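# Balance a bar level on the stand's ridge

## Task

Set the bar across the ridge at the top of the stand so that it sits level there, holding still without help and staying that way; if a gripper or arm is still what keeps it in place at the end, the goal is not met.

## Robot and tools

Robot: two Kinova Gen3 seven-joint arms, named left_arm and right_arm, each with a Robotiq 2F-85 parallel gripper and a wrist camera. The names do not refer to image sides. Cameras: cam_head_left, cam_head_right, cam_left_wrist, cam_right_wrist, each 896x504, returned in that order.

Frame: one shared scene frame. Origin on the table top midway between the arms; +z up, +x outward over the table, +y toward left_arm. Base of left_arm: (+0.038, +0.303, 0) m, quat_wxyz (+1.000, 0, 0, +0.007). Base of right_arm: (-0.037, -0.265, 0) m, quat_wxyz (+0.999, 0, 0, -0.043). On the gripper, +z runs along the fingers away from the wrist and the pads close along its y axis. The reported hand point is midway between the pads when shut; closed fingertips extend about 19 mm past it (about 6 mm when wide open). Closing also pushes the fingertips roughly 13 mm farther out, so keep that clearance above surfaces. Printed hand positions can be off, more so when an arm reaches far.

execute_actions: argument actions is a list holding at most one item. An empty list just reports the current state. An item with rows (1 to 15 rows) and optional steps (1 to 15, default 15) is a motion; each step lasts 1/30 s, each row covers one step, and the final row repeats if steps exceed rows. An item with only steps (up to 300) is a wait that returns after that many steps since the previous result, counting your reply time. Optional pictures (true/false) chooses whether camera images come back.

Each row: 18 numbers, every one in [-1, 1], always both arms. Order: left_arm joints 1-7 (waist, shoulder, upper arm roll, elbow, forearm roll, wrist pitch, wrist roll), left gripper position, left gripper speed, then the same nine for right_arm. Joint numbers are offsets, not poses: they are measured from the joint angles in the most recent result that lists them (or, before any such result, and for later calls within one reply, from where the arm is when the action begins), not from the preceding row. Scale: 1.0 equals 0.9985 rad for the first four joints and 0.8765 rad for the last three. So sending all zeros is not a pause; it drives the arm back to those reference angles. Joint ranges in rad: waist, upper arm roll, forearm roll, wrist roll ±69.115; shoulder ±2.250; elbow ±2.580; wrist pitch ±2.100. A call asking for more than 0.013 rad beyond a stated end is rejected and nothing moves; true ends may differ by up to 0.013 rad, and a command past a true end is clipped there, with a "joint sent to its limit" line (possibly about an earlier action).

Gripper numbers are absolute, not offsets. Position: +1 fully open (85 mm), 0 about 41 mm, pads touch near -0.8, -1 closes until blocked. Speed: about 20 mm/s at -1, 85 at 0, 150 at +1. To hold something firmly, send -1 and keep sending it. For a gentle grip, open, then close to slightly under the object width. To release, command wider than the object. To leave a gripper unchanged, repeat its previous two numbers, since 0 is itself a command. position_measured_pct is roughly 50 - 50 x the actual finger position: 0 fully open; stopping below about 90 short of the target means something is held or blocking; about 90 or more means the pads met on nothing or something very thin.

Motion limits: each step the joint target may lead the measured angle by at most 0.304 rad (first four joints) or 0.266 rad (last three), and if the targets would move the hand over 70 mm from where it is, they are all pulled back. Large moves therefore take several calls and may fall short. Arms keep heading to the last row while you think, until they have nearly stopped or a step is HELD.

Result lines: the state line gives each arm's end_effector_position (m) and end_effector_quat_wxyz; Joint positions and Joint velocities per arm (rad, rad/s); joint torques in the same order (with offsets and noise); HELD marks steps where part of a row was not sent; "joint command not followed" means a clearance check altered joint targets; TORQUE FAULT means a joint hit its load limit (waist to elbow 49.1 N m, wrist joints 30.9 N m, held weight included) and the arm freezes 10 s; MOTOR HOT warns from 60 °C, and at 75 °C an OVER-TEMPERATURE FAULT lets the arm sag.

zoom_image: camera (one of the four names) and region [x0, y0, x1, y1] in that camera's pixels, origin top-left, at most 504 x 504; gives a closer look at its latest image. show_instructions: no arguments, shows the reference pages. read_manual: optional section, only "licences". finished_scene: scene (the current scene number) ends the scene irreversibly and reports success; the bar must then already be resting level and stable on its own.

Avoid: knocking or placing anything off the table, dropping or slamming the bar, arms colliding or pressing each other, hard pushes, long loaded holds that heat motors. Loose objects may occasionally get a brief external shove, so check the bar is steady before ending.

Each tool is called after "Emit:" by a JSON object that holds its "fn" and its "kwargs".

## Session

Emit:
{"fn": "execute_actions", "kwargs": {"actions": []}}

Scene clock: 0.00 s of 4100.00 s.
left_arm: end_effector_position=(+0.2396, -0.0429, +0.1444) position_measured_pct=0.0 end_effector_quat_wxyz=(+0.013, +0.982, -0.007, -0.188) | right_arm: end_effector_position=(-0.0189, -0.8491, +0.2347) position_measured_pct=0.0 end_effector_quat_wxyz=(-0.166, -0.082, +0.978, -0.093)
Joint positions: left_arm=[ 0.387  0.639  0.611  1.738 -0.041  1.076 -0.639] | right_arm=[ 1.369  0.608 -0.261  1.323  0.564  1.179  2.777]
Joint velocities: left_arm=[ 0.    -0.    -0.    -0.001  0.    -0.     0.001] | right_arm=[-0.001  0.    -0.001  0.     0.     0.     0.001]
Joint torques (N m, as the joint torque sensors report them, + toward a larger angle): no reading
Motor temperatures (°C, as the motors report them): left_arm=[31 34 30 30 42 40 45] | right_arm=[34 31 29 32 40 39 44]

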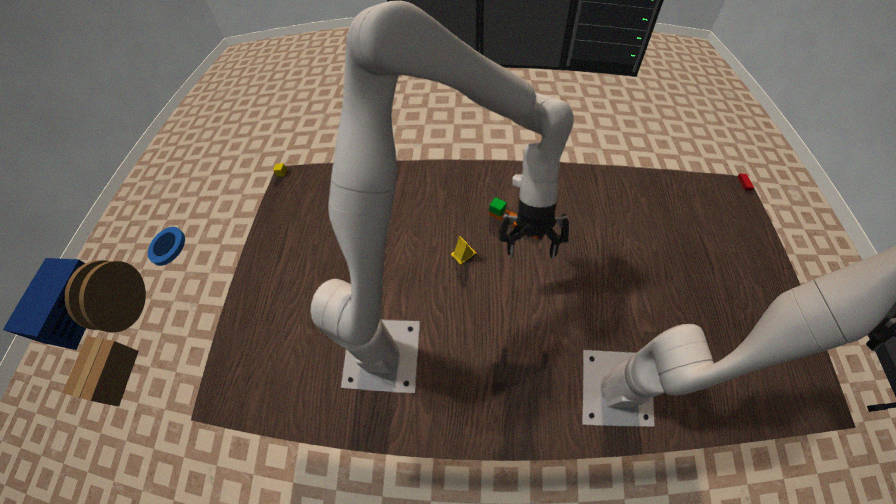

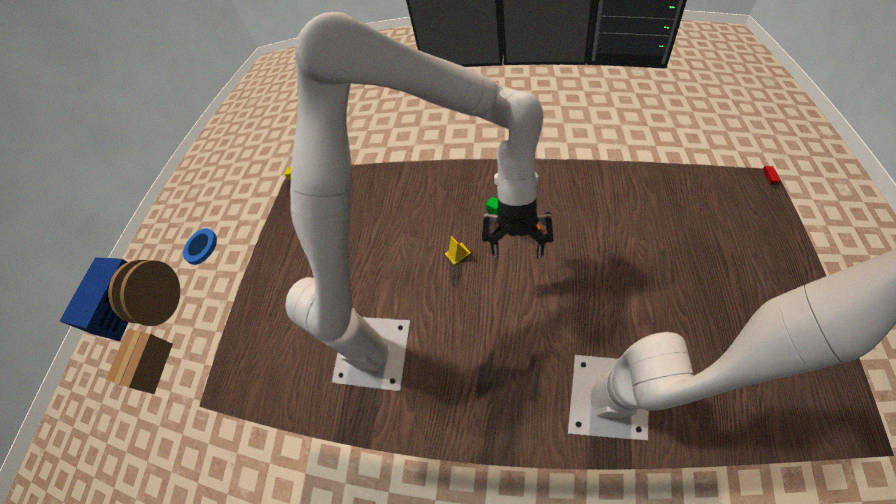

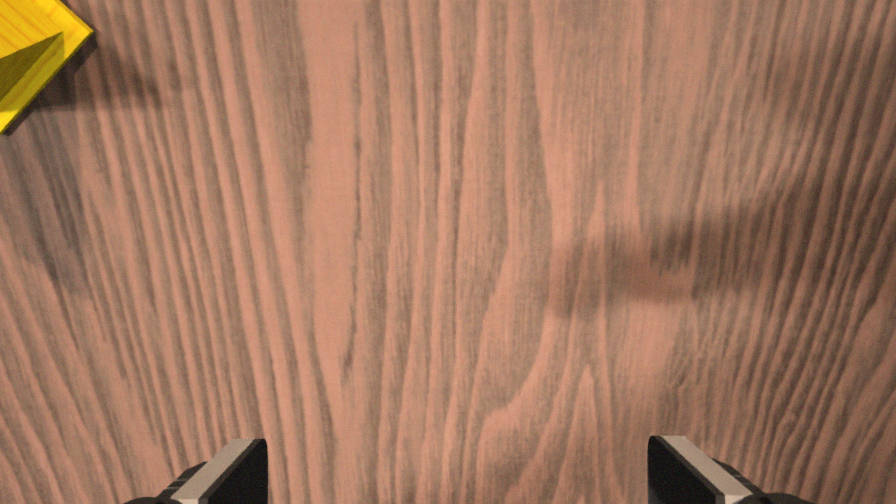

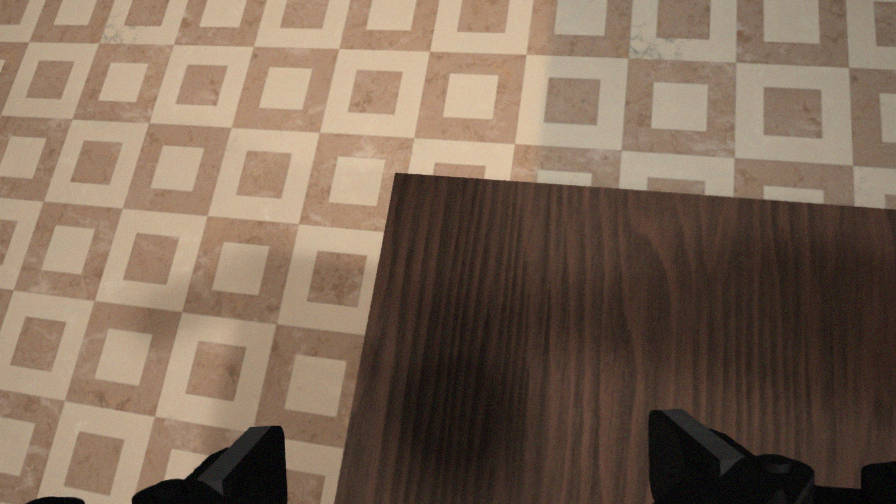

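Emit:
{"fn": "execute_actions", "kwargs": {"actions": [{"rows":[[0.38,-0.132,-0.612,-0.379,0.047,0.227,0.934,1,0,0,0,0,0,0,0,0,1,0]]}], "pictures": false}}

Emit:
{"fn": "execute_actions", "kwargs": {"actions": [{"steps":40}]}}

Emit:
{"fn": "zoom_image", "kwargs": {"camera": "cam_head_left", "region": [430,180,570,280]}}

Scene clock: 4.23 s of 4100.00 s.
left_arm: end_effector_position=(+0.3282, -0.0879, +0.2211) position_measured_pct=0.0 end_effector_quat_wxyz=(+0.002, +0.979, +0.194, -0.062) | right_arm: end_effector_position=(-0.0189, -0.8491, +0.2347) position_measured_pct=0.0 end_effector_quat_wxyz=(-0.166, -0.082, +0.978, -0.093)
Joint positions: left_arm=[ 0.686  0.533  0.23   1.439 -0.007  1.237 -0.304] | right_arm=[ 1.369  0.608 -0.261  1.323  0.564  1.179  2.777]
Joint velocities: left_arm=[ 0.41  -0.134 -1.078 -0.431  0.039  0.204  0.976] | right_arm=[ 0.001  0.001 -0.001  0.    -0.     0.    -0.001]
Joint torques (N m, as the joint torque sensors report them, + toward a larger angle): left_arm=[ -1.21 -16.71  -0.03  -7.24  -0.63   0.33  -0.25] | right_arm=[ -0.34 -19.26   0.34  -9.26   0.91  -0.26   0.17]
Motor temperatures (°C, as the motors report them): left_arm=[31 34 30 30 42 40 45] | right_arm=[34 31 29 32 40 39 44]
Steps of this call (steps 1 to 90: nothing new was sent; then 0.73 s passed at rest; steps 91 to 105: all 15 steps of this action). Readings (joint positions | what the end effector reports):
91: left_arm=[0.388 0.639 0.610 1.737 -0.041 1.077 -0.638] | right_arm=[1.369 0.608 -0.261 1.323 0.564 1.179 2.777] | left_arm position_measured_pct=0.0 | right_arm position_measured_pct=0.0
92: left_arm=[0.396 0.636 0.605 1.732 -0.040 1.080 -0.634] | right_arm=[1.369 0.608 -0.261 1.323 0.564 1.179 2.777] | left_arm position_measured_pct=0.0 | right_arm position_measured_pct=0.0
94: left_arm=[0.426 0.623 0.578 1.706 -0.037 1.098 -0.611] | right_arm=[1.369 0.608 -0.261 1.323 0.564 1.179 2.777] | left_arm position_measured_pct=0.0 | right_arm position_measured_pct=0.0
98: left_arm=[0.539 0.582 0.469 1.596 -0.023 1.162 -0.515] | right_arm=[1.369 0.608 -0.261 1.323 0.564 1.179 2.777] | left_arm position_measured_pct=0.0 | right_arm position_measured_pct=0.0
105: the state above

Scene clock: 5.57 s of 4100.00 s.
left_arm: end_effector_position=(+0.3905, -0.0605, +0.2495) position_measured_pct=0.0 end_effector_quat_wxyz=(-0.000, +0.878, +0.479, -0.000) | right_arm: end_effector_position=(-0.0189, -0.8491, +0.2347) position_measured_pct=0.0 end_effector_quat_wxyz=(-0.166, -0.082, +0.978, -0.093)
Joint positions: left_arm=[ 0.766  0.508 -0.     1.359  0.     1.275  0.18 ] | right_arm=[ 1.369  0.608 -0.261  1.323  0.564  1.179  2.777]
Joint velocities: left_arm=[ 0.    -0.001 -0.    -0.    -0.     0.     0.001] | right_arm=[ 0.    -0.001 -0.    -0.     0.     0.     0.   ]
Joint torques (N m, as the joint torque sensors report them, + toward a larger angle): left_arm=[  0.19 -17.99  -0.05  -8.27  -0.42  -0.14  -0.08] | right_arm=[ -0.45 -19.06   0.4   -9.37   0.82  -0.11   0.1 ]
Motor temperatures (°C, as the motors report them): left_arm=[31 34 30 30 42 40 45] | right_arm=[34 31 29 32 40 39 44]
Steps of this call (steps 1 to 30: the robot went on to your last target; steps 31 to 40: nothing new was sent). Readings (joint positions | what the end effector reports):
1: left_arm=[0.699 0.529 0.194 1.425 -0.006 1.244 -0.270] | right_arm=[1.369 0.608 -0.261 1.323 0.564 1.179 2.777] | left_arm position_measured_pct=0.0 | right_arm position_measured_pct=0.0
2: left_arm=[0.712 0.525 0.159 1.413 -0.005 1.250 -0.232] | right_arm=[1.369 0.608 -0.261 1.323 0.564 1.179 2.777] | left_arm position_measured_pct=0.0 | right_arm position_measured_pct=0.0
4: left_arm=[0.731 0.519 0.098 1.392 -0.003 1.260 -0.152] | right_arm=[1.369 0.608 -0.261 1.323 0.564 1.179 2.777] | left_arm position_measured_pct=0.0 | right_arm position_measured_pct=0.0
8: left_arm=[0.752 0.511 0.031 1.370 -0.001 1.270 0.011] | right_arm=[1.369 0.608 -0.261 1.323 0.564 1.179 2.777] | left_arm position_measured_pct=0.0 | right_arm position_measured_pct=0.0
40: the state above
All arms were judged still, so your last target was given up. Only a new action makes them travel on or press farther. Fingers that are still opening or closing keep moving.

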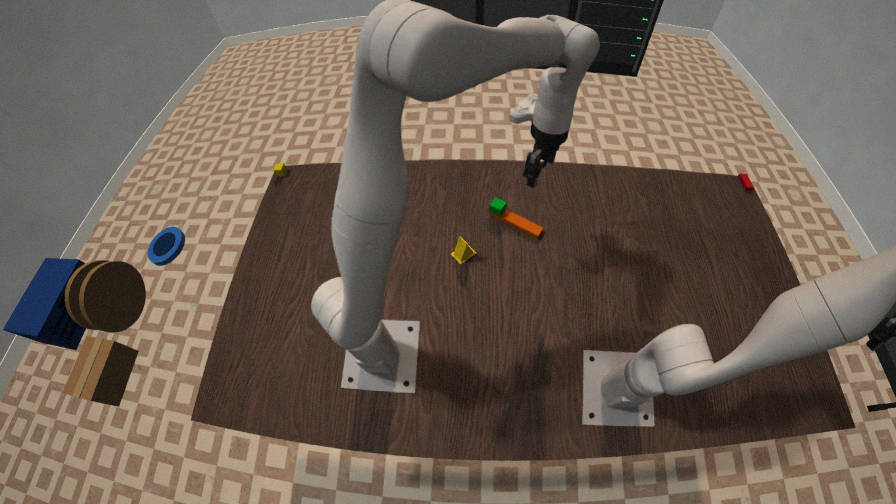

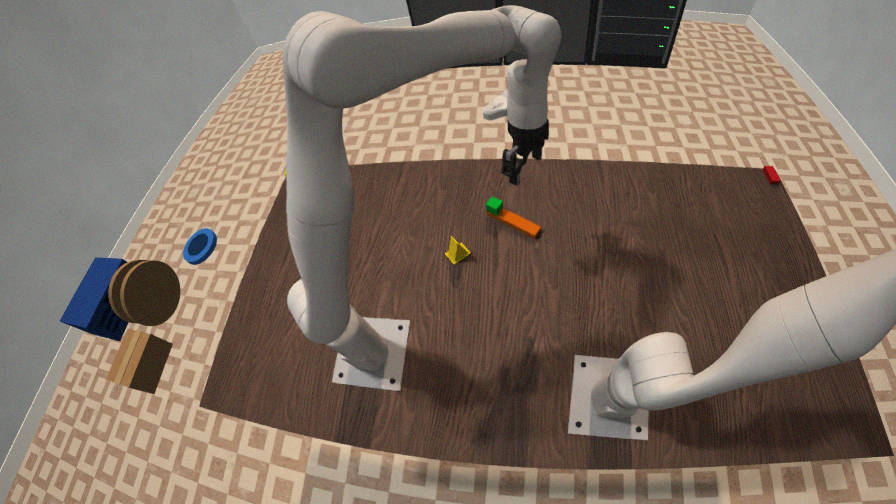

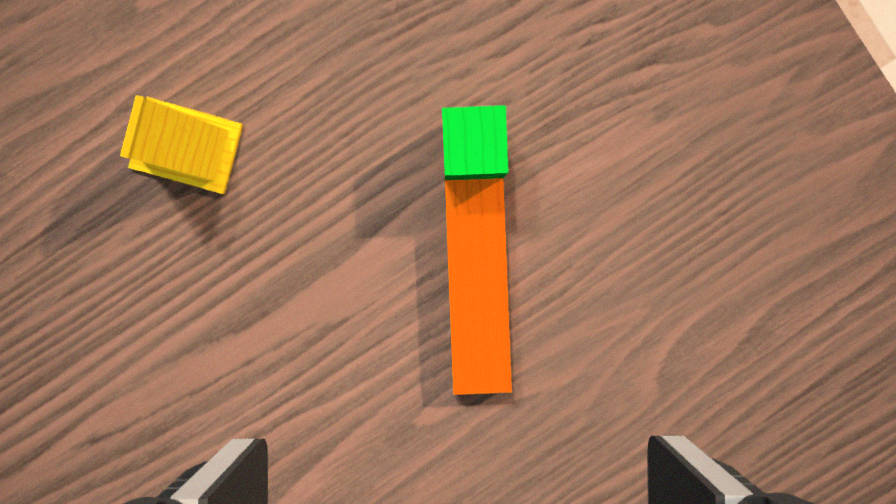

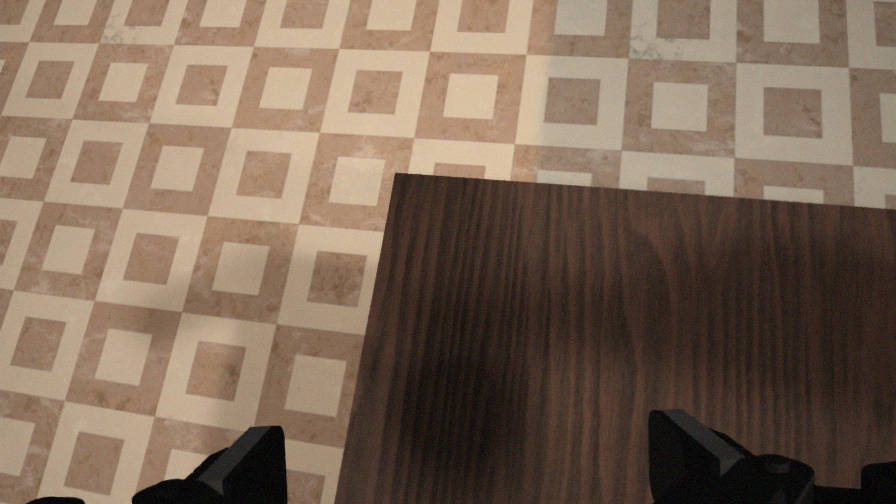

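Region (430, 180, 570, 280) of cam_head_left's 896x504 image, scaled by 3.600, with more detail than that image has; it fills the top 360 rows of this view, and the rest is white.

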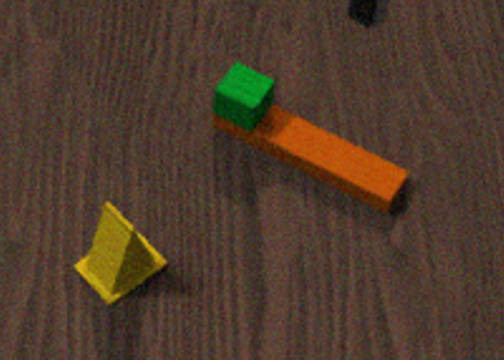

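Emit:
{"fn": "execute_actions", "kwargs": {"actions": [{"rows":[[-0.044,0.249,0,0.231,0,-0.548,-0.009,1,0,0,0,0,0,0,0,0,1,0]]}], "pictures": false}}

Emit:
{"fn": "execute_actions", "kwargs": {"actions": [{"steps":30}]}}

Scene clock: 12.03 s of 4100.00 s.
left_arm: end_effector_position=(+0.4042, -0.0467, +0.0817) position_measured_pct=0.0 end_effector_quat_wxyz=(-0.017, +0.870, +0.493, -0.006) | right_arm: end_effector_position=(-0.0189, -0.8491, +0.2347) position_measured_pct=0.0 end_effector_quat_wxyz=(-0.166, -0.082, +0.978, -0.093)
Joint positions: left_arm=[ 0.728  0.726 -0.     1.562  0.     0.889  0.173] | right_arm=[ 1.369  0.608 -0.261  1.323  0.564  1.179  2.777]
Joint velocities: left_arm=[-0.059  0.343 -0.003  0.331 -0.    -1.091 -0.011] | right_arm=[-0.001 -0.     0.    -0.     0.     0.    -0.   ]
Joint torques (N m, as the joint torque sensors report them, + toward a larger angle): left_arm=[  0.45 -21.34   0.12  -7.35  -0.74   0.34  -0.28] | right_arm=[ -0.47 -18.88   0.08  -9.12   0.91  -0.13  -0.04]
Motor temperatures (°C, as the motors report them): left_arm=[31 34 30 30 42 40 45] | right_arm=[34 31 29 32 40 39 44]
Steps of this call (steps 1 to 90: nothing new was sent; then 2.97 s passed at rest; steps 91 to 105: all 15 steps of this action). Readings (joint positions | what the end effector reports):
91: left_arm=[0.766 0.509 0.000 1.360 0.000 1.275 0.180] | right_arm=[1.369 0.608 -0.261 1.323 0.564 1.179 2.777] | left_arm position_measured_pct=0.0 | right_arm position_measured_pct=0.0
92: left_arm=[0.765 0.514 0.000 1.363 0.001 1.270 0.180] | right_arm=[1.369 0.608 -0.261 1.323 0.564 1.179 2.777] | left_arm position_measured_pct=0.0 | right_arm position_measured_pct=0.0
94: left_arm=[0.760 0.542 0.001 1.386 0.001 1.242 0.179] | right_arm=[1.369 0.608 -0.261 1.323 0.564 1.179 2.777] | left_arm position_measured_pct=0.0 | right_arm position_measured_pct=0.0
98: left_arm=[0.747 0.617 0.000 1.457 0.000 1.147 0.176] | right_arm=[1.369 0.608 -0.261 1.323 0.564 1.179 2.777] | left_arm position_measured_pct=0.0 | right_arm position_measured_pct=0.0
105: the state above

Scene clock: 13.03 s of 4100.00 s.
left_arm: end_effector_position=(+0.4124, -0.0501, +0.0596) position_measured_pct=0.0 end_effector_quat_wxyz=(+0.000, +0.869, +0.495, -0.000) | right_arm: end_effector_position=(-0.0189, -0.8491, +0.2347) position_measured_pct=0.0 end_effector_quat_wxyz=(-0.166, -0.082, +0.978, -0.093)
Joint positions: left_arm=[ 0.722  0.756 -0.     1.59   0.     0.795  0.172] | right_arm=[ 1.369  0.608 -0.261  1.323  0.564  1.179  2.777]
Joint velocities: left_arm=[ 0.     0.     0.    -0.     0.001 -0.    -0.   ] | right_arm=[-0.002 -0.    -0.    -0.     0.     0.    -0.001]
Joint torques (N m, as the joint torque sensors report them, + toward a larger angle): left_arm=[ -0.17 -19.35   0.18  -6.26  -0.44  -0.11  -0.12] | right_arm=[ -0.4  -19.31   0.39  -9.28   0.93  -0.19  -0.02]
Motor temperatures (°C, as the motors report them): left_arm=[31 34 30 30 42 40 45] | right_arm=[34 31 29 32 40 39 44]
Steps of this call (steps 1 to 30: the robot went on to your last target). Readings (joint positions | what the end effector reports):
1: left_arm=[0.726 0.736 -0.000 1.572 0.000 0.856 0.172] | right_arm=[1.369 0.608 -0.261 1.323 0.564 1.179 2.777] | left_arm position_measured_pct=0.0 | right_arm position_measured_pct=0.0
2: left_arm=[0.725 0.744 -0.000 1.580 0.000 0.830 0.172] | right_arm=[1.369 0.608 -0.261 1.323 0.564 1.179 2.777] | left_arm position_measured_pct=0.0 | right_arm position_measured_pct=0.0
4: left_arm=[0.723 0.752 -0.000 1.588 0.000 0.802 0.172] | right_arm=[1.369 0.608 -0.261 1.323 0.564 1.179 2.777] | left_arm position_measured_pct=0.0 | right_arm position_measured_pct=0.0
8: left_arm=[0.723 0.755 -0.000 1.589 0.000 0.796 0.172] | right_arm=[1.369 0.608 -0.261 1.323 0.564 1.179 2.777] | left_arm position_measured_pct=0.0 | right_arm position_measured_pct=0.0
30: the state above
All arms were judged still, so your last target was given up. Only a new action makes them travel on or press farther. Fingers that are still opening or closing keep moving.

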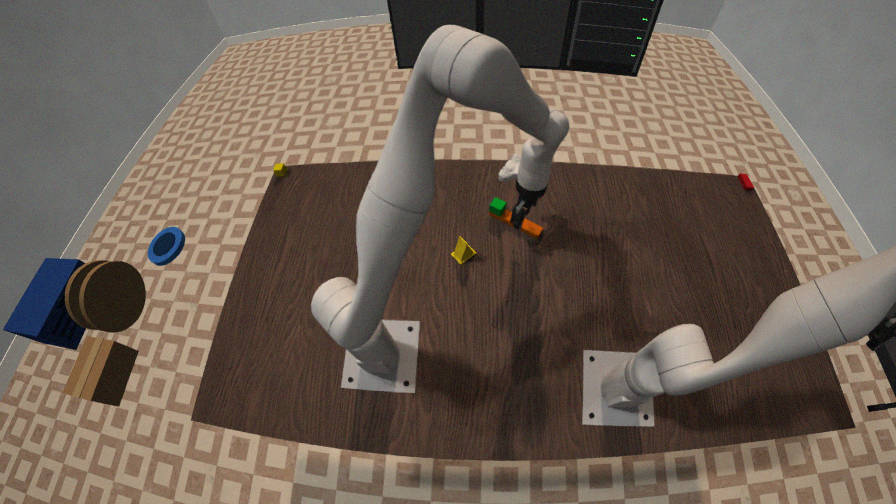

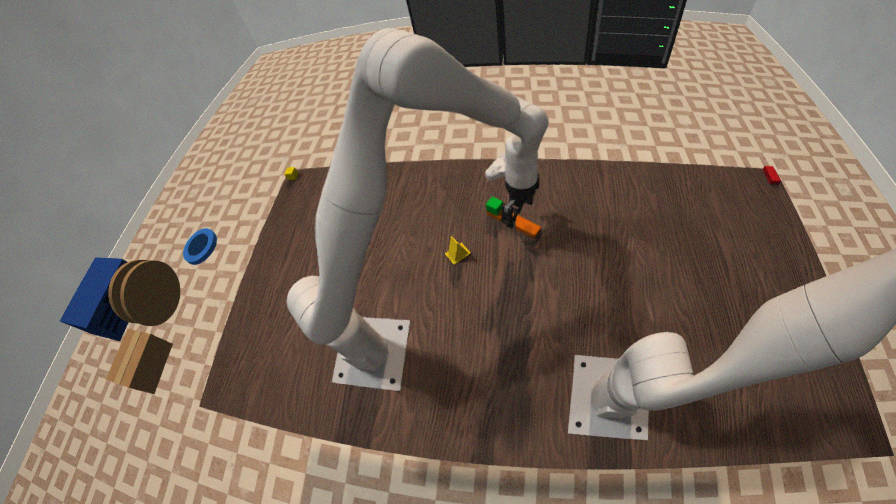

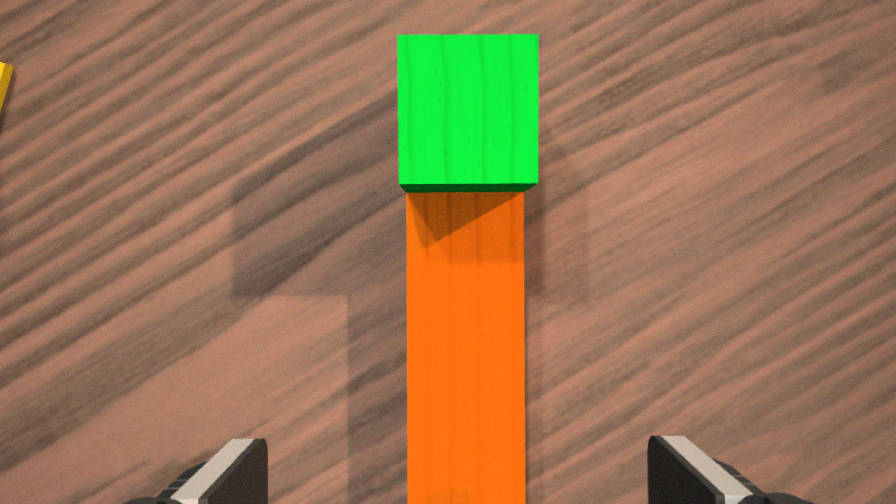

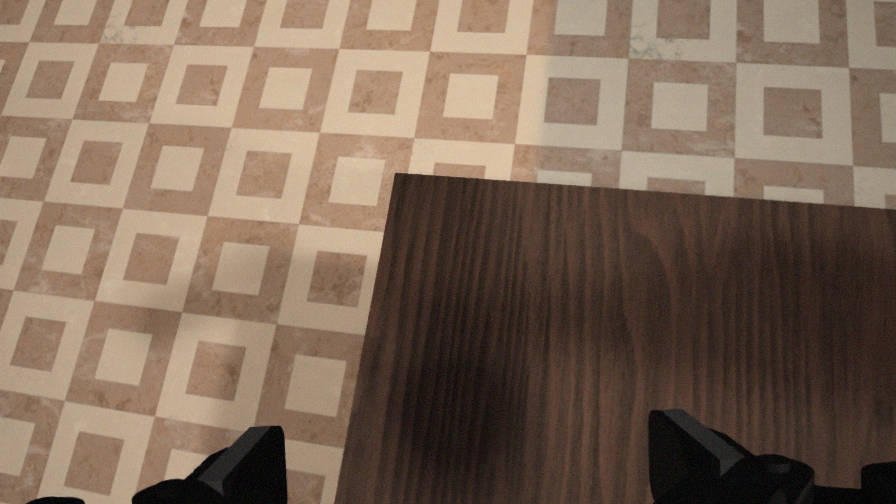

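Emit:
{"fn": "execute_actions", "kwargs": {"actions": [{"rows":[[0,0.072,0,0.008,0,-0.091,0,1,0,0,0,0,0,0,0,0,1,0]]}], "pictures": false}}

Emit:
{"fn": "execute_actions", "kwargs": {"actions": [{"rows":[[0,0,0,0,0,0,0,-0.4,0,0,0,0,0,0,0,0,1,0]]}], "pictures": false}}

Emit:
{"fn": "execute_actions", "kwargs": {"actions": [{"steps":15}], "pictures": false}}

Emit:
{"fn": "execute_actions", "kwargs": {"actions": [{"rows":[[0,-0.159,0,-0.073,0,0.265,0.284,-0.4,0,0,0,0,0,0,0,0,1,0]]}], "pictures": false}}

Emit:
{"fn": "execute_actions", "kwargs": {"actions": [{"steps":15}], "pictures": false}}

Emit:
{"fn": "execute_actions", "kwargs": {"actions": [{"rows":[[-0.17,-0.238,0,0.513,0,-0.313,1,-0.4,0,0,0,0,0,0,0,0,1,0]]}], "pictures": false}}

Emit:
{"fn": "execute_actions", "kwargs": {"actions": [{"steps":35}]}}

Scene clock: 20.43 s of 4100.00 s.
left_arm: end_effector_position=(+0.4148, -0.0521, +0.0212) position_measured_pct=0.0 end_effector_quat_wxyz=(+0.001, +0.869, +0.495, +0.000) | right_arm: end_effector_position=(-0.0189, -0.8491, +0.2347) position_measured_pct=0.0 end_effector_quat_wxyz=(-0.166, -0.082, +0.978, -0.093)
Joint positions: left_arm=[ 0.722  0.827 -0.     1.598  0.     0.715  0.172] | right_arm=[ 1.369  0.608 -0.261  1.323  0.564  1.179  2.777]
Joint velocities: left_arm=[-0.     0.007 -0.001 -0.001  0.001 -0.001  0.   ] | right_arm=[ 0.001  0.001  0.    -0.     0.     0.     0.001]
Joint torques (N m, as the joint torque sensors report them, + toward a larger angle): left_arm=[ -0.14 -19.82   0.12  -6.07  -0.52   0.19  -0.24] | right_arm=[ -1.   -19.15   0.27  -9.12   0.72  -0.19   0.2 ]
Motor temperatures (°C, as the motors report them): left_arm=[31 35 30 30 42 40 45] | right_arm=[34 31 29 32 40 39 44]
Steps of this call (steps 1 to 90: nothing new was sent; then 3.90 s passed at rest; steps 91 to 105: all 15 steps of this action). Readings (joint positions | what the end effector reports):
91: left_arm=[0.722 0.757 -0.000 1.590 0.000 0.794 0.172] | right_arm=[1.369 0.608 -0.261 1.323 0.564 1.179 2.777] | left_arm position_measured_pct=0.0 | right_arm position_measured_pct=0.0
92: left_arm=[0.722 0.763 0.000 1.590 0.000 0.789 0.172] | right_arm=[1.369 0.608 -0.261 1.323 0.564 1.179 2.777] | left_arm position_measured_pct=0.0 | right_arm position_measured_pct=0.0
94: left_arm=[0.722 0.790 0.000 1.592 0.000 0.762 0.172] | right_arm=[1.369 0.608 -0.261 1.323 0.564 1.179 2.777] | left_arm position_measured_pct=0.0 | right_arm position_measured_pct=0.0
98: left_arm=[0.722 0.823 -0.000 1.598 0.000 0.719 0.172] | right_arm=[1.369 0.608 -0.261 1.323 0.564 1.179 2.777] | left_arm position_measured_pct=0.0 | right_arm position_measured_pct=0.0
105: the state above

Scene clock: 20.93 s of 4100.00 s.
left_arm: end_effector_position=(+0.4148, -0.0521, +0.0212) position_measured_pct=36.9 end_effector_quat_wxyz=(+0.001, +0.869, +0.495, +0.000) | right_arm: end_effector_position=(-0.0189, -0.8491, +0.2347) position_measured_pct=0.0 end_effector_quat_wxyz=(-0.166, -0.082, +0.978, -0.093)
Joint positions: left_arm=[ 0.722  0.827 -0.     1.598  0.     0.715  0.172] | right_arm=[ 1.369  0.608 -0.261  1.323  0.564  1.179  2.777]
Joint velocities: left_arm=[ 0.     0.     0.     0.001  0.     0.    -0.   ] | right_arm=[-0.001  0.001 -0.     0.     0.    -0.     0.001]
Joint torques (N m, as the joint torque sensors report them, + toward a larger angle): left_arm=[  0.11 -19.63   0.05  -5.59  -0.63  -0.08  -0.28] | right_arm=[ -0.54 -19.11   0.36  -9.38   0.97  -0.29   0.  ]
Motor temperatures (°C, as the motors report them): left_arm=[31 35 30 30 42 40 45] | right_arm=[34 31 29 32 40 39 44]
Steps of this call (steps 1 to 15: all 15 steps of this action). Readings (joint positions | what the end effector reports):
1: left_arm=[0.722 0.828 -0.000 1.598 0.000 0.715 0.172] | right_arm=[1.369 0.608 -0.261 1.323 0.564 1.179 2.777] | left_arm position_measured_pct=0.0 | right_arm position_measured_pct=0.0
2: left_arm=[0.722 0.827 -0.000 1.598 0.000 0.715 0.172] | right_arm=[1.369 0.608 -0.261 1.323 0.564 1.179 2.777] | left_arm position_measured_pct=0.4 | right_arm position_measured_pct=0.0
4: left_arm=[0.722 0.827 -0.000 1.598 0.000 0.715 0.172] | right_arm=[1.369 0.608 -0.261 1.323 0.564 1.179 2.777] | left_arm position_measured_pct=4.4 | right_arm position_measured_pct=0.0
8: left_arm=[0.722 0.827 -0.000 1.598 0.000 0.715 0.172] | right_arm=[1.369 0.608 -0.261 1.323 0.564 1.179 2.777] | left_arm position_measured_pct=15.9 | right_arm position_measured_pct=0.0
15: the state above

Scene clock: 21.43 s of 4100.00 s.
left_arm: end_effector_position=(+0.4149, -0.0523, +0.0217) position_measured_pct=61.1 end_effector_quat_wxyz=(+0.001, +0.869, +0.495, +0.000) | right_arm: end_effector_position=(-0.0189, -0.8491, +0.2347) position_measured_pct=0.0 end_effector_quat_wxyz=(-0.166, -0.082, +0.978, -0.093)
Joint positions: left_arm=[ 0.722  0.826 -0.     1.598  0.     0.716  0.172] | right_arm=[ 1.369  0.608 -0.261  1.323  0.564  1.179  2.777]
Joint velocities: left_arm=[-0.001  0.     0.001  0.    -0.    -0.001  0.001] | right_arm=[ 0.002 -0.003 -0.    -0.     0.     0.     0.   ]
Joint torques (N m, as the joint torque sensors report them, + toward a larger angle): left_arm=[ -0.01 -18.86  -0.43  -6.32  -0.61  -0.33  -0.03] | right_arm=[ -0.47 -19.03   0.    -9.35   0.8   -0.16   0.01]
Motor temperatures (°C, as the motors report them): left_arm=[31 35 30 30 42 40 45] | right_arm=[34 31 29 32 40 39 44]
Steps of this call (steps 1 to 15: the robot went on to your last target). Readings (joint positions | what the end effector reports):
1: left_arm=[0.722 0.827 -0.000 1.598 0.000 0.715 0.172] | right_arm=[1.369 0.608 -0.261 1.323 0.564 1.179 2.777] | left_arm position_measured_pct=39.7 | right_arm position_measured_pct=0.0
2: left_arm=[0.722 0.827 -0.000 1.598 0.000 0.715 0.172] | right_arm=[1.369 0.608 -0.261 1.323 0.564 1.179 2.777] | left_arm position_measured_pct=42.9 | right_arm position_measured_pct=0.0
4: left_arm=[0.722 0.827 -0.000 1.598 0.000 0.715 0.172] | right_arm=[1.369 0.608 -0.261 1.323 0.564 1.179 2.777] | left_arm position_measured_pct=48.8 | right_arm position_measured_pct=0.0
8: left_arm=[0.722 0.827 0.000 1.598 0.000 0.716 0.172] | right_arm=[1.369 0.608 -0.261 1.323 0.564 1.179 2.777] | left_arm position_measured_pct=59.1 | right_arm position_measured_pct=0.0
15: the state above
All arms were judged still, so your last target was given up. Only a new action makes them travel on or press farther. Fingers that are still opening or closing keep moving.

Scene clock: 21.93 s of 4100.00 s.
left_arm: end_effector_position=(+0.4145, -0.0519, +0.1194) position_measured_pct=61.1 end_effector_quat_wxyz=(-0.000, +0.801, +0.599, -0.000) | right_arm: end_effector_position=(-0.0189, -0.8491, +0.2347) position_measured_pct=0.0 end_effector_quat_wxyz=(-0.166, -0.082, +0.978, -0.093)
Joint positions: left_arm=[0.722 0.67  0.    1.525 0.    0.947 0.42 ] | right_arm=[ 1.369  0.608 -0.261  1.323  0.564  1.179  2.777]
Joint velocities: left_arm=[ 0.001 -0.026 -0.    -0.001  0.002  0.011  0.011] | right_arm=[-0.     0.    -0.    -0.    -0.     0.001 -0.001]
Joint torques (N m, as the joint torque sensors report them, + toward a larger angle): left_arm=[ -0.03 -19.36   0.18  -7.24  -0.51  -0.11  -0.58] | right_arm=[ -0.42 -19.29   0.42  -9.66   0.79  -0.25   0.08]
Motor temperatures (°C, as the motors report them): left_arm=[31 35 30 30 42 40 45] | right_arm=[34 31 29 32 40 39 44]
Steps of this call (steps 1 to 15: all 15 steps of this action). Readings (joint positions | what the end effector reports):
1: left_arm=[0.722 0.825 -0.000 1.597 0.000 0.717 0.173] | right_arm=[1.369 0.608 -0.261 1.323 0.564 1.179 2.777] | left_arm position_measured_pct=61.1 | right_arm position_measured_pct=0.0
2: left_arm=[0.722 0.820 -0.000 1.596 0.000 0.723 0.180] | right_arm=[1.369 0.608 -0.261 1.323 0.564 1.179 2.777] | left_arm position_measured_pct=61.1 | right_arm position_measured_pct=0.0
4: left_arm=[0.722 0.792 -0.000 1.585 0.000 0.761 0.220] | right_arm=[1.369 0.608 -0.261 1.323 0.564 1.179 2.777] | left_arm position_measured_pct=61.1 | right_arm position_measured_pct=0.0
8: left_arm=[0.722 0.709 0.000 1.544 0.000 0.885 0.354] | right_arm=[1.369 0.608 -0.261 1.323 0.564 1.179 2.777] | left_arm position_measured_pct=61.1 | right_arm position_measured_pct=0.0
15: the state above

Scene clock: 22.43 s of 4100.00 s.
left_arm: end_effector_position=(+0.4147, -0.0521, +0.1209) position_measured_pct=61.1 end_effector_quat_wxyz=(+0.001, +0.801, +0.599, -0.000) | right_arm: end_effector_position=(-0.0189, -0.8491, +0.2347) position_measured_pct=0.0 end_effector_quat_wxyz=(-0.166, -0.082, +0.978, -0.093)
Joint positions: left_arm=[ 0.722  0.668 -0.     1.525  0.     0.948  0.421] | right_arm=[ 1.369  0.608 -0.261  1.323  0.564  1.179  2.777]
Joint velocities: left_arm=[ 0.    -0.    -0.001  0.    -0.    -0.     0.001] | right_arm=[-0.    -0.001  0.001 -0.    -0.    -0.    -0.001]
Joint torques (N m, as the joint torque sensors report them, + toward a larger angle): left_arm=[ -0.28 -19.21   0.41  -7.14  -0.42  -0.19  -0.06] | right_arm=[ -0.69 -19.18   0.01  -9.26   0.86  -0.18  -0.12]
Motor temperatures (°C, as the motors report them): left_arm=[31 35 30 30 42 40 45] | right_arm=[34 31 29 32 40 39 44]
Steps of this call (steps 1 to 15: the robot went on to your last target). Readings (joint positions | what the end effector reports):
1: left_arm=[0.722 0.670 0.000 1.525 0.000 0.948 0.420] | right_arm=[1.369 0.608 -0.261 1.323 0.564 1.179 2.777] | left_arm position_measured_pct=61.1 | right_arm position_measured_pct=0.0
2: left_arm=[0.722 0.669 0.000 1.525 0.000 0.948 0.420] | right_arm=[1.369 0.608 -0.261 1.323 0.564 1.179 2.777] | left_arm position_measured_pct=61.1 | right_arm position_measured_pct=0.0
4: left_arm=[0.722 0.668 0.000 1.525 0.000 0.948 0.421] | right_arm=[1.369 0.608 -0.261 1.323 0.564 1.179 2.777] | left_arm position_measured_pct=61.1 | right_arm position_measured_pct=0.0
8: left_arm=[0.722 0.668 0.000 1.525 0.000 0.948 0.421] | right_arm=[1.369 0.608 -0.261 1.323 0.564 1.179 2.777] | left_arm position_measured_pct=61.1 | right_arm position_measured_pct=0.0
15: the state above
All arms were judged still, so your last target was given up. Only a new action makes them travel on or press farther. Fingers that are still opening or closing keep moving.

Scene clock: 22.93 s of 4100.00 s.
left_arm: end_effector_position=(+0.3851, +0.0539, +0.1241) position_measured_pct=61.1 end_effector_quat_wxyz=(+0.028, +0.628, +0.778, +0.003) | right_arm: end_effector_position=(-0.0189, -0.8491, +0.2347) position_measured_pct=0.0 end_effector_quat_wxyz=(-0.166, -0.082, +0.978, -0.093)
Joint positions: left_arm=[ 0.579  0.467 -0.     1.904  0.     0.715  0.777] | right_arm=[ 1.369  0.608 -0.261  1.323  0.564  1.179  2.777]
Joint velocities: left_arm=[-0.163 -0.227  0.004  0.853  0.002 -0.254  1.172] | right_arm=[-0.001 -0.    -0.    -0.     0.     0.     0.001]
Joint torques (N m, as the joint torque sensors report them, + toward a larger angle): left_arm=[ -0.25 -15.67  -0.04  -6.66  -0.27  -0.54  -0.52] | right_arm=[ -0.44 -19.37   0.23  -9.38   0.72  -0.26  -0.03]
Motor temperatures (°C, as the motors report them): left_arm=[31 35 30 30 42 40 45] | right_arm=[34 31 29 32 40 39 44]
Steps of this call (steps 1 to 15: all 15 steps of this action). Readings (joint positions | what the end effector reports):
1: left_arm=[0.722 0.667 0.000 1.526 0.001 0.947 0.421] | right_arm=[1.369 0.608 -0.261 1.323 0.564 1.179 2.777] | left_arm position_measured_pct=61.1 | right_arm position_measured_pct=0.0
2: left_arm=[0.718 0.661 0.001 1.531 0.001 0.943 0.426] | right_arm=[1.369 0.608 -0.261 1.323 0.564 1.179 2.777] | left_arm position_measured_pct=61.1 | right_arm position_measured_pct=0.0
4: left_arm=[0.702 0.638 0.002 1.559 0.001 0.919 0.449] | right_arm=[1.369 0.608 -0.261 1.323 0.564 1.179 2.777] | left_arm position_measured_pct=61.1 | right_arm position_measured_pct=0.0
8: left_arm=[0.640 0.551 -0.000 1.677 0.000 0.820 0.554] | right_arm=[1.369 0.608 -0.261 1.323 0.564 1.179 2.777] | left_arm position_measured_pct=61.1 | right_arm position_measured_pct=0.0
15: the state above

Scene clock: 24.10 s of 4100.00 s.
left_arm: end_effector_position=(+0.3452, +0.0905, +0.1105) position_measured_pct=61.1 end_effector_quat_wxyz=(+0.000, +0.394, +0.919, -0.000) | right_arm: end_effector_position=(-0.0189, -0.8491, +0.2347) position_measured_pct=0.0 end_effector_quat_wxyz=(-0.166, -0.082, +0.978, -0.093)
Joint positions: left_arm=[ 0.553  0.43  -0.     2.037  0.     0.674  1.297] | right_arm=[ 1.369  0.608 -0.261  1.323  0.564  1.179  2.777]
Joint velocities: left_arm=[-0.001 -0.     0.001 -0.    -0.002 -0.001 -0.   ] | right_arm=[ 0.001  0.     0.    -0.    -0.     0.    -0.001]
Joint torques (N m, as the joint torque sensors report them, + toward a larger angle): left_arm=[ -0.43 -14.19  -0.01  -5.61  -0.61   0.07  -0.2 ] | right_arm=[ -0.98 -19.13   0.27  -9.32   0.84  -0.2   -0.03]
Motor temperatures (°C, as the motors report them): left_arm=[31 35 30 30 42 40 45] | right_arm=[34 31 29 32 40 39 44]
Steps of this call (steps 1 to 30: the robot went on to your last target; steps 31 to 35: nothing new was sent). Readings (joint positions | what the end effector reports):
1: left_arm=[0.574 0.460 -0.000 1.930 0.000 0.707 0.817] | right_arm=[1.369 0.608 -0.261 1.323 0.564 1.179 2.777] | left_arm position_measured_pct=61.1 | right_arm position_measured_pct=0.0
2: left_arm=[0.570 0.455 -0.000 1.953 0.000 0.700 0.857] | right_arm=[1.369 0.608 -0.261 1.323 0.564 1.179 2.777] | left_arm position_measured_pct=61.1 | right_arm position_measured_pct=0.0
4: left_arm=[0.563 0.446 -0.000 1.987 0.000 0.690 0.938] | right_arm=[1.369 0.608 -0.261 1.323 0.564 1.179 2.777] | left_arm position_measured_pct=61.1 | right_arm position_measured_pct=0.0
8: left_arm=[0.557 0.436 -0.000 2.021 0.000 0.679 1.101] | right_arm=[1.369 0.608 -0.261 1.323 0.564 1.179 2.777] | left_arm position_measured_pct=61.1 | right_arm position_measured_pct=0.0
35: the state above
All arms were judged still, so your last target was given up. Only a new action makes them travel on or press farther. Fingers that are still opening or closing keep moving.

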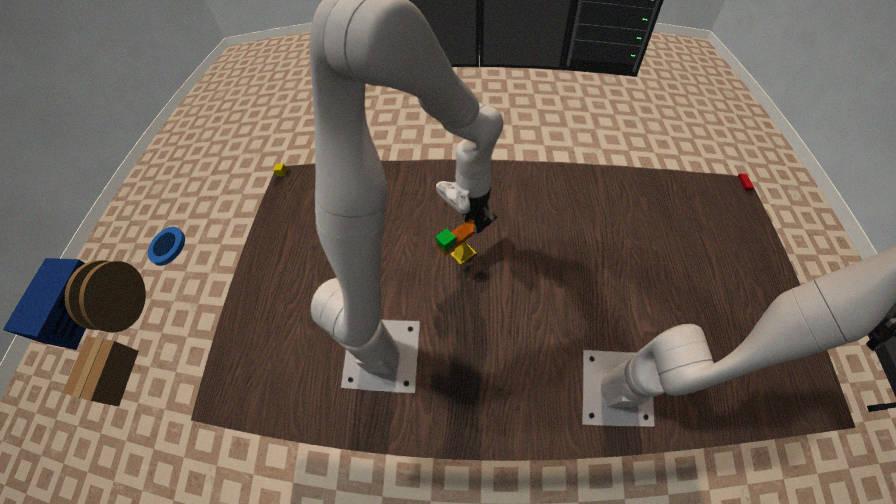

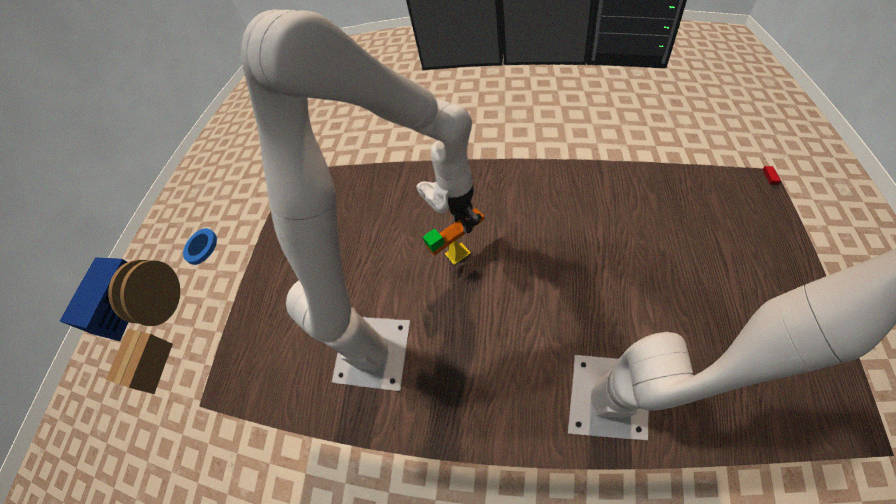

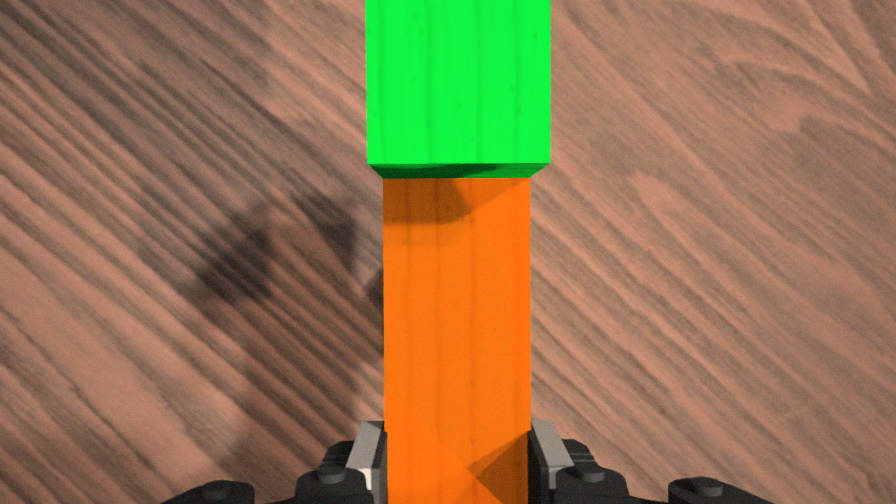

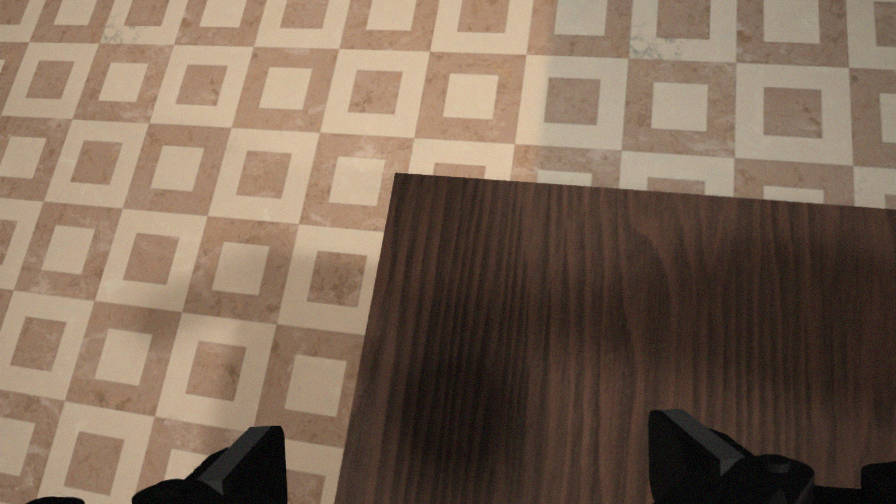

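Emit:
{"fn": "execute_actions", "kwargs": {"actions": [{"rows":[[-0.027,0.031,0,0.017,0,-0.055,-0.031,-0.4,0,0,0,0,0,0,0,0,1,0]]}]}}

Scene clock: 28.33 s of 4100.00 s.
left_arm: end_effector_position=(+0.3507, +0.0989, +0.0958) position_measured_pct=61.1 end_effector_quat_wxyz=(+0.001, +0.395, +0.919, -0.000) | right_arm: end_effector_position=(-0.0189, -0.8491, +0.2347) position_measured_pct=0.0 end_effector_quat_wxyz=(-0.166, -0.082, +0.978, -0.093)
Joint positions: left_arm=[ 0.526  0.461 -0.     2.054  0.     0.626  1.27 ] | right_arm=[ 1.369  0.608 -0.261  1.323  0.564  1.179  2.777]
Joint velocities: left_arm=[-0.002  0.003  0.     0.     0.001 -0.002  0.001] | right_arm=[-0.     0.     0.     0.     0.    -0.    -0.001]
Joint torques (N m, as the joint torque sensors report them, + toward a larger angle): left_arm=[ -0.61 -13.44   0.3   -5.03  -0.73  -0.1   -0.19] | right_arm=[ -0.38 -19.2    0.3   -9.3    0.86  -0.16  -0.07]
Motor temperatures (°C, as the motors report them): left_arm=[31 35 30 30 42 40 45] | right_arm=[34 31 29 32 40 39 44]
Steps of this call (steps 1 to 90: nothing new was sent; then 0.73 s passed at rest; steps 91 to 105: all 15 steps of this action). Readings (joint positions | what the end effector reports):
91: left_arm=[0.552 0.431 0.000 2.037 0.000 0.673 1.297] | right_arm=[1.369 0.608 -0.261 1.323 0.564 1.179 2.777] | left_arm position_measured_pct=61.1 | right_arm position_measured_pct=0.0
92: left_arm=[0.546 0.437 0.001 2.040 0.001 0.666 1.293] | right_arm=[1.369 0.608 -0.261 1.323 0.564 1.179 2.777] | left_arm position_measured_pct=61.1 | right_arm position_measured_pct=0.0
94: left_arm=[0.533 0.452 -0.000 2.048 0.000 0.642 1.280] | right_arm=[1.369 0.608 -0.261 1.323 0.564 1.179 2.777] | left_arm position_measured_pct=61.1 | right_arm position_measured_pct=0.0
98: left_arm=[0.528 0.459 -0.000 2.053 0.000 0.627 1.271] | right_arm=[1.369 0.608 -0.261 1.323 0.564 1.179 2.777] | left_arm position_measured_pct=61.1 | right_arm position_measured_pct=0.0
105: the state above

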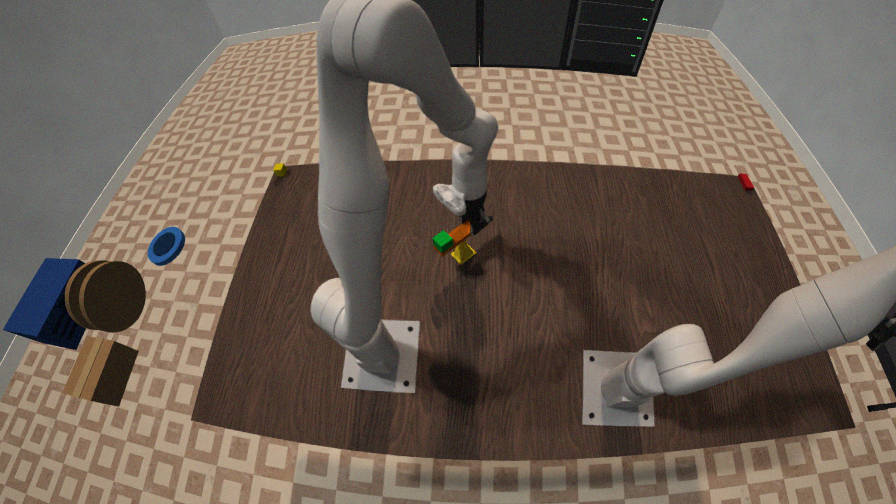

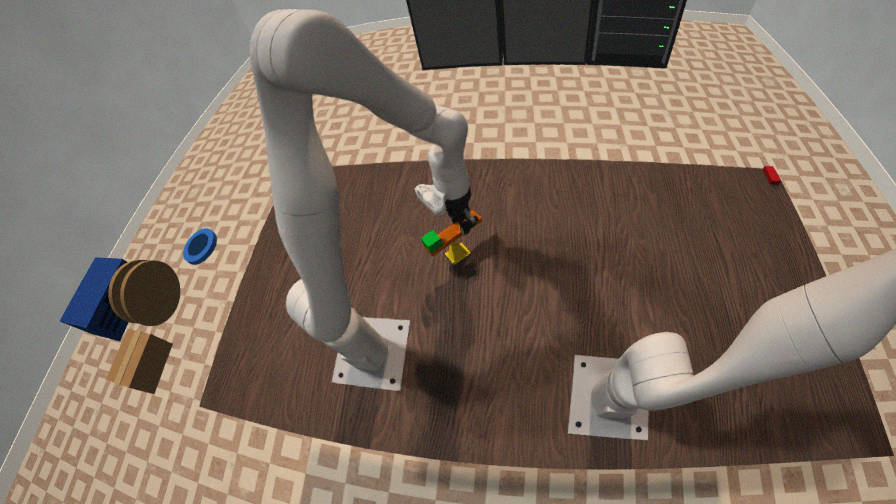

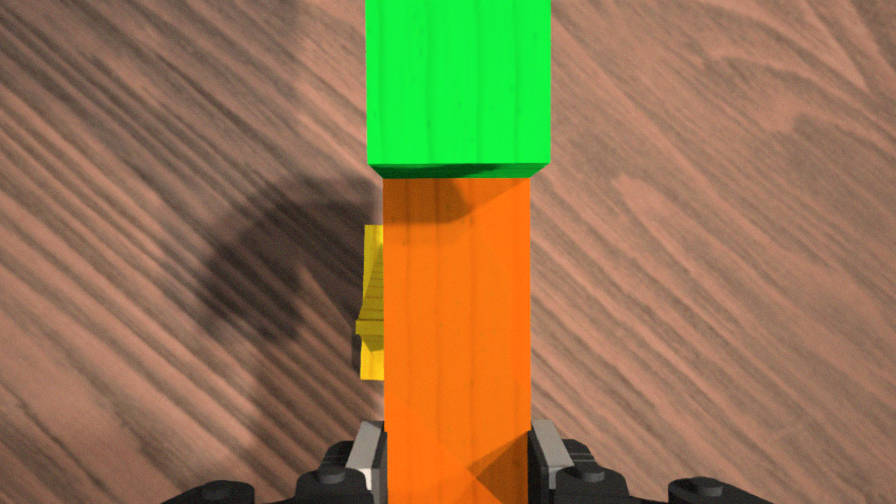

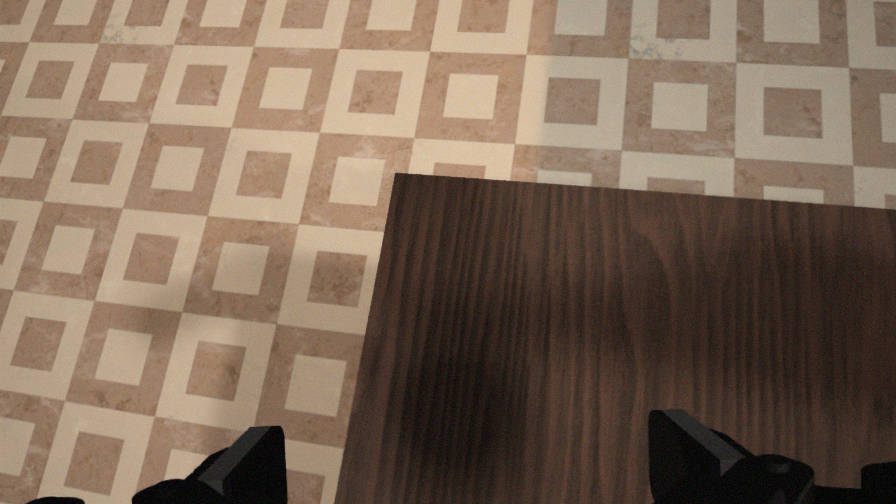

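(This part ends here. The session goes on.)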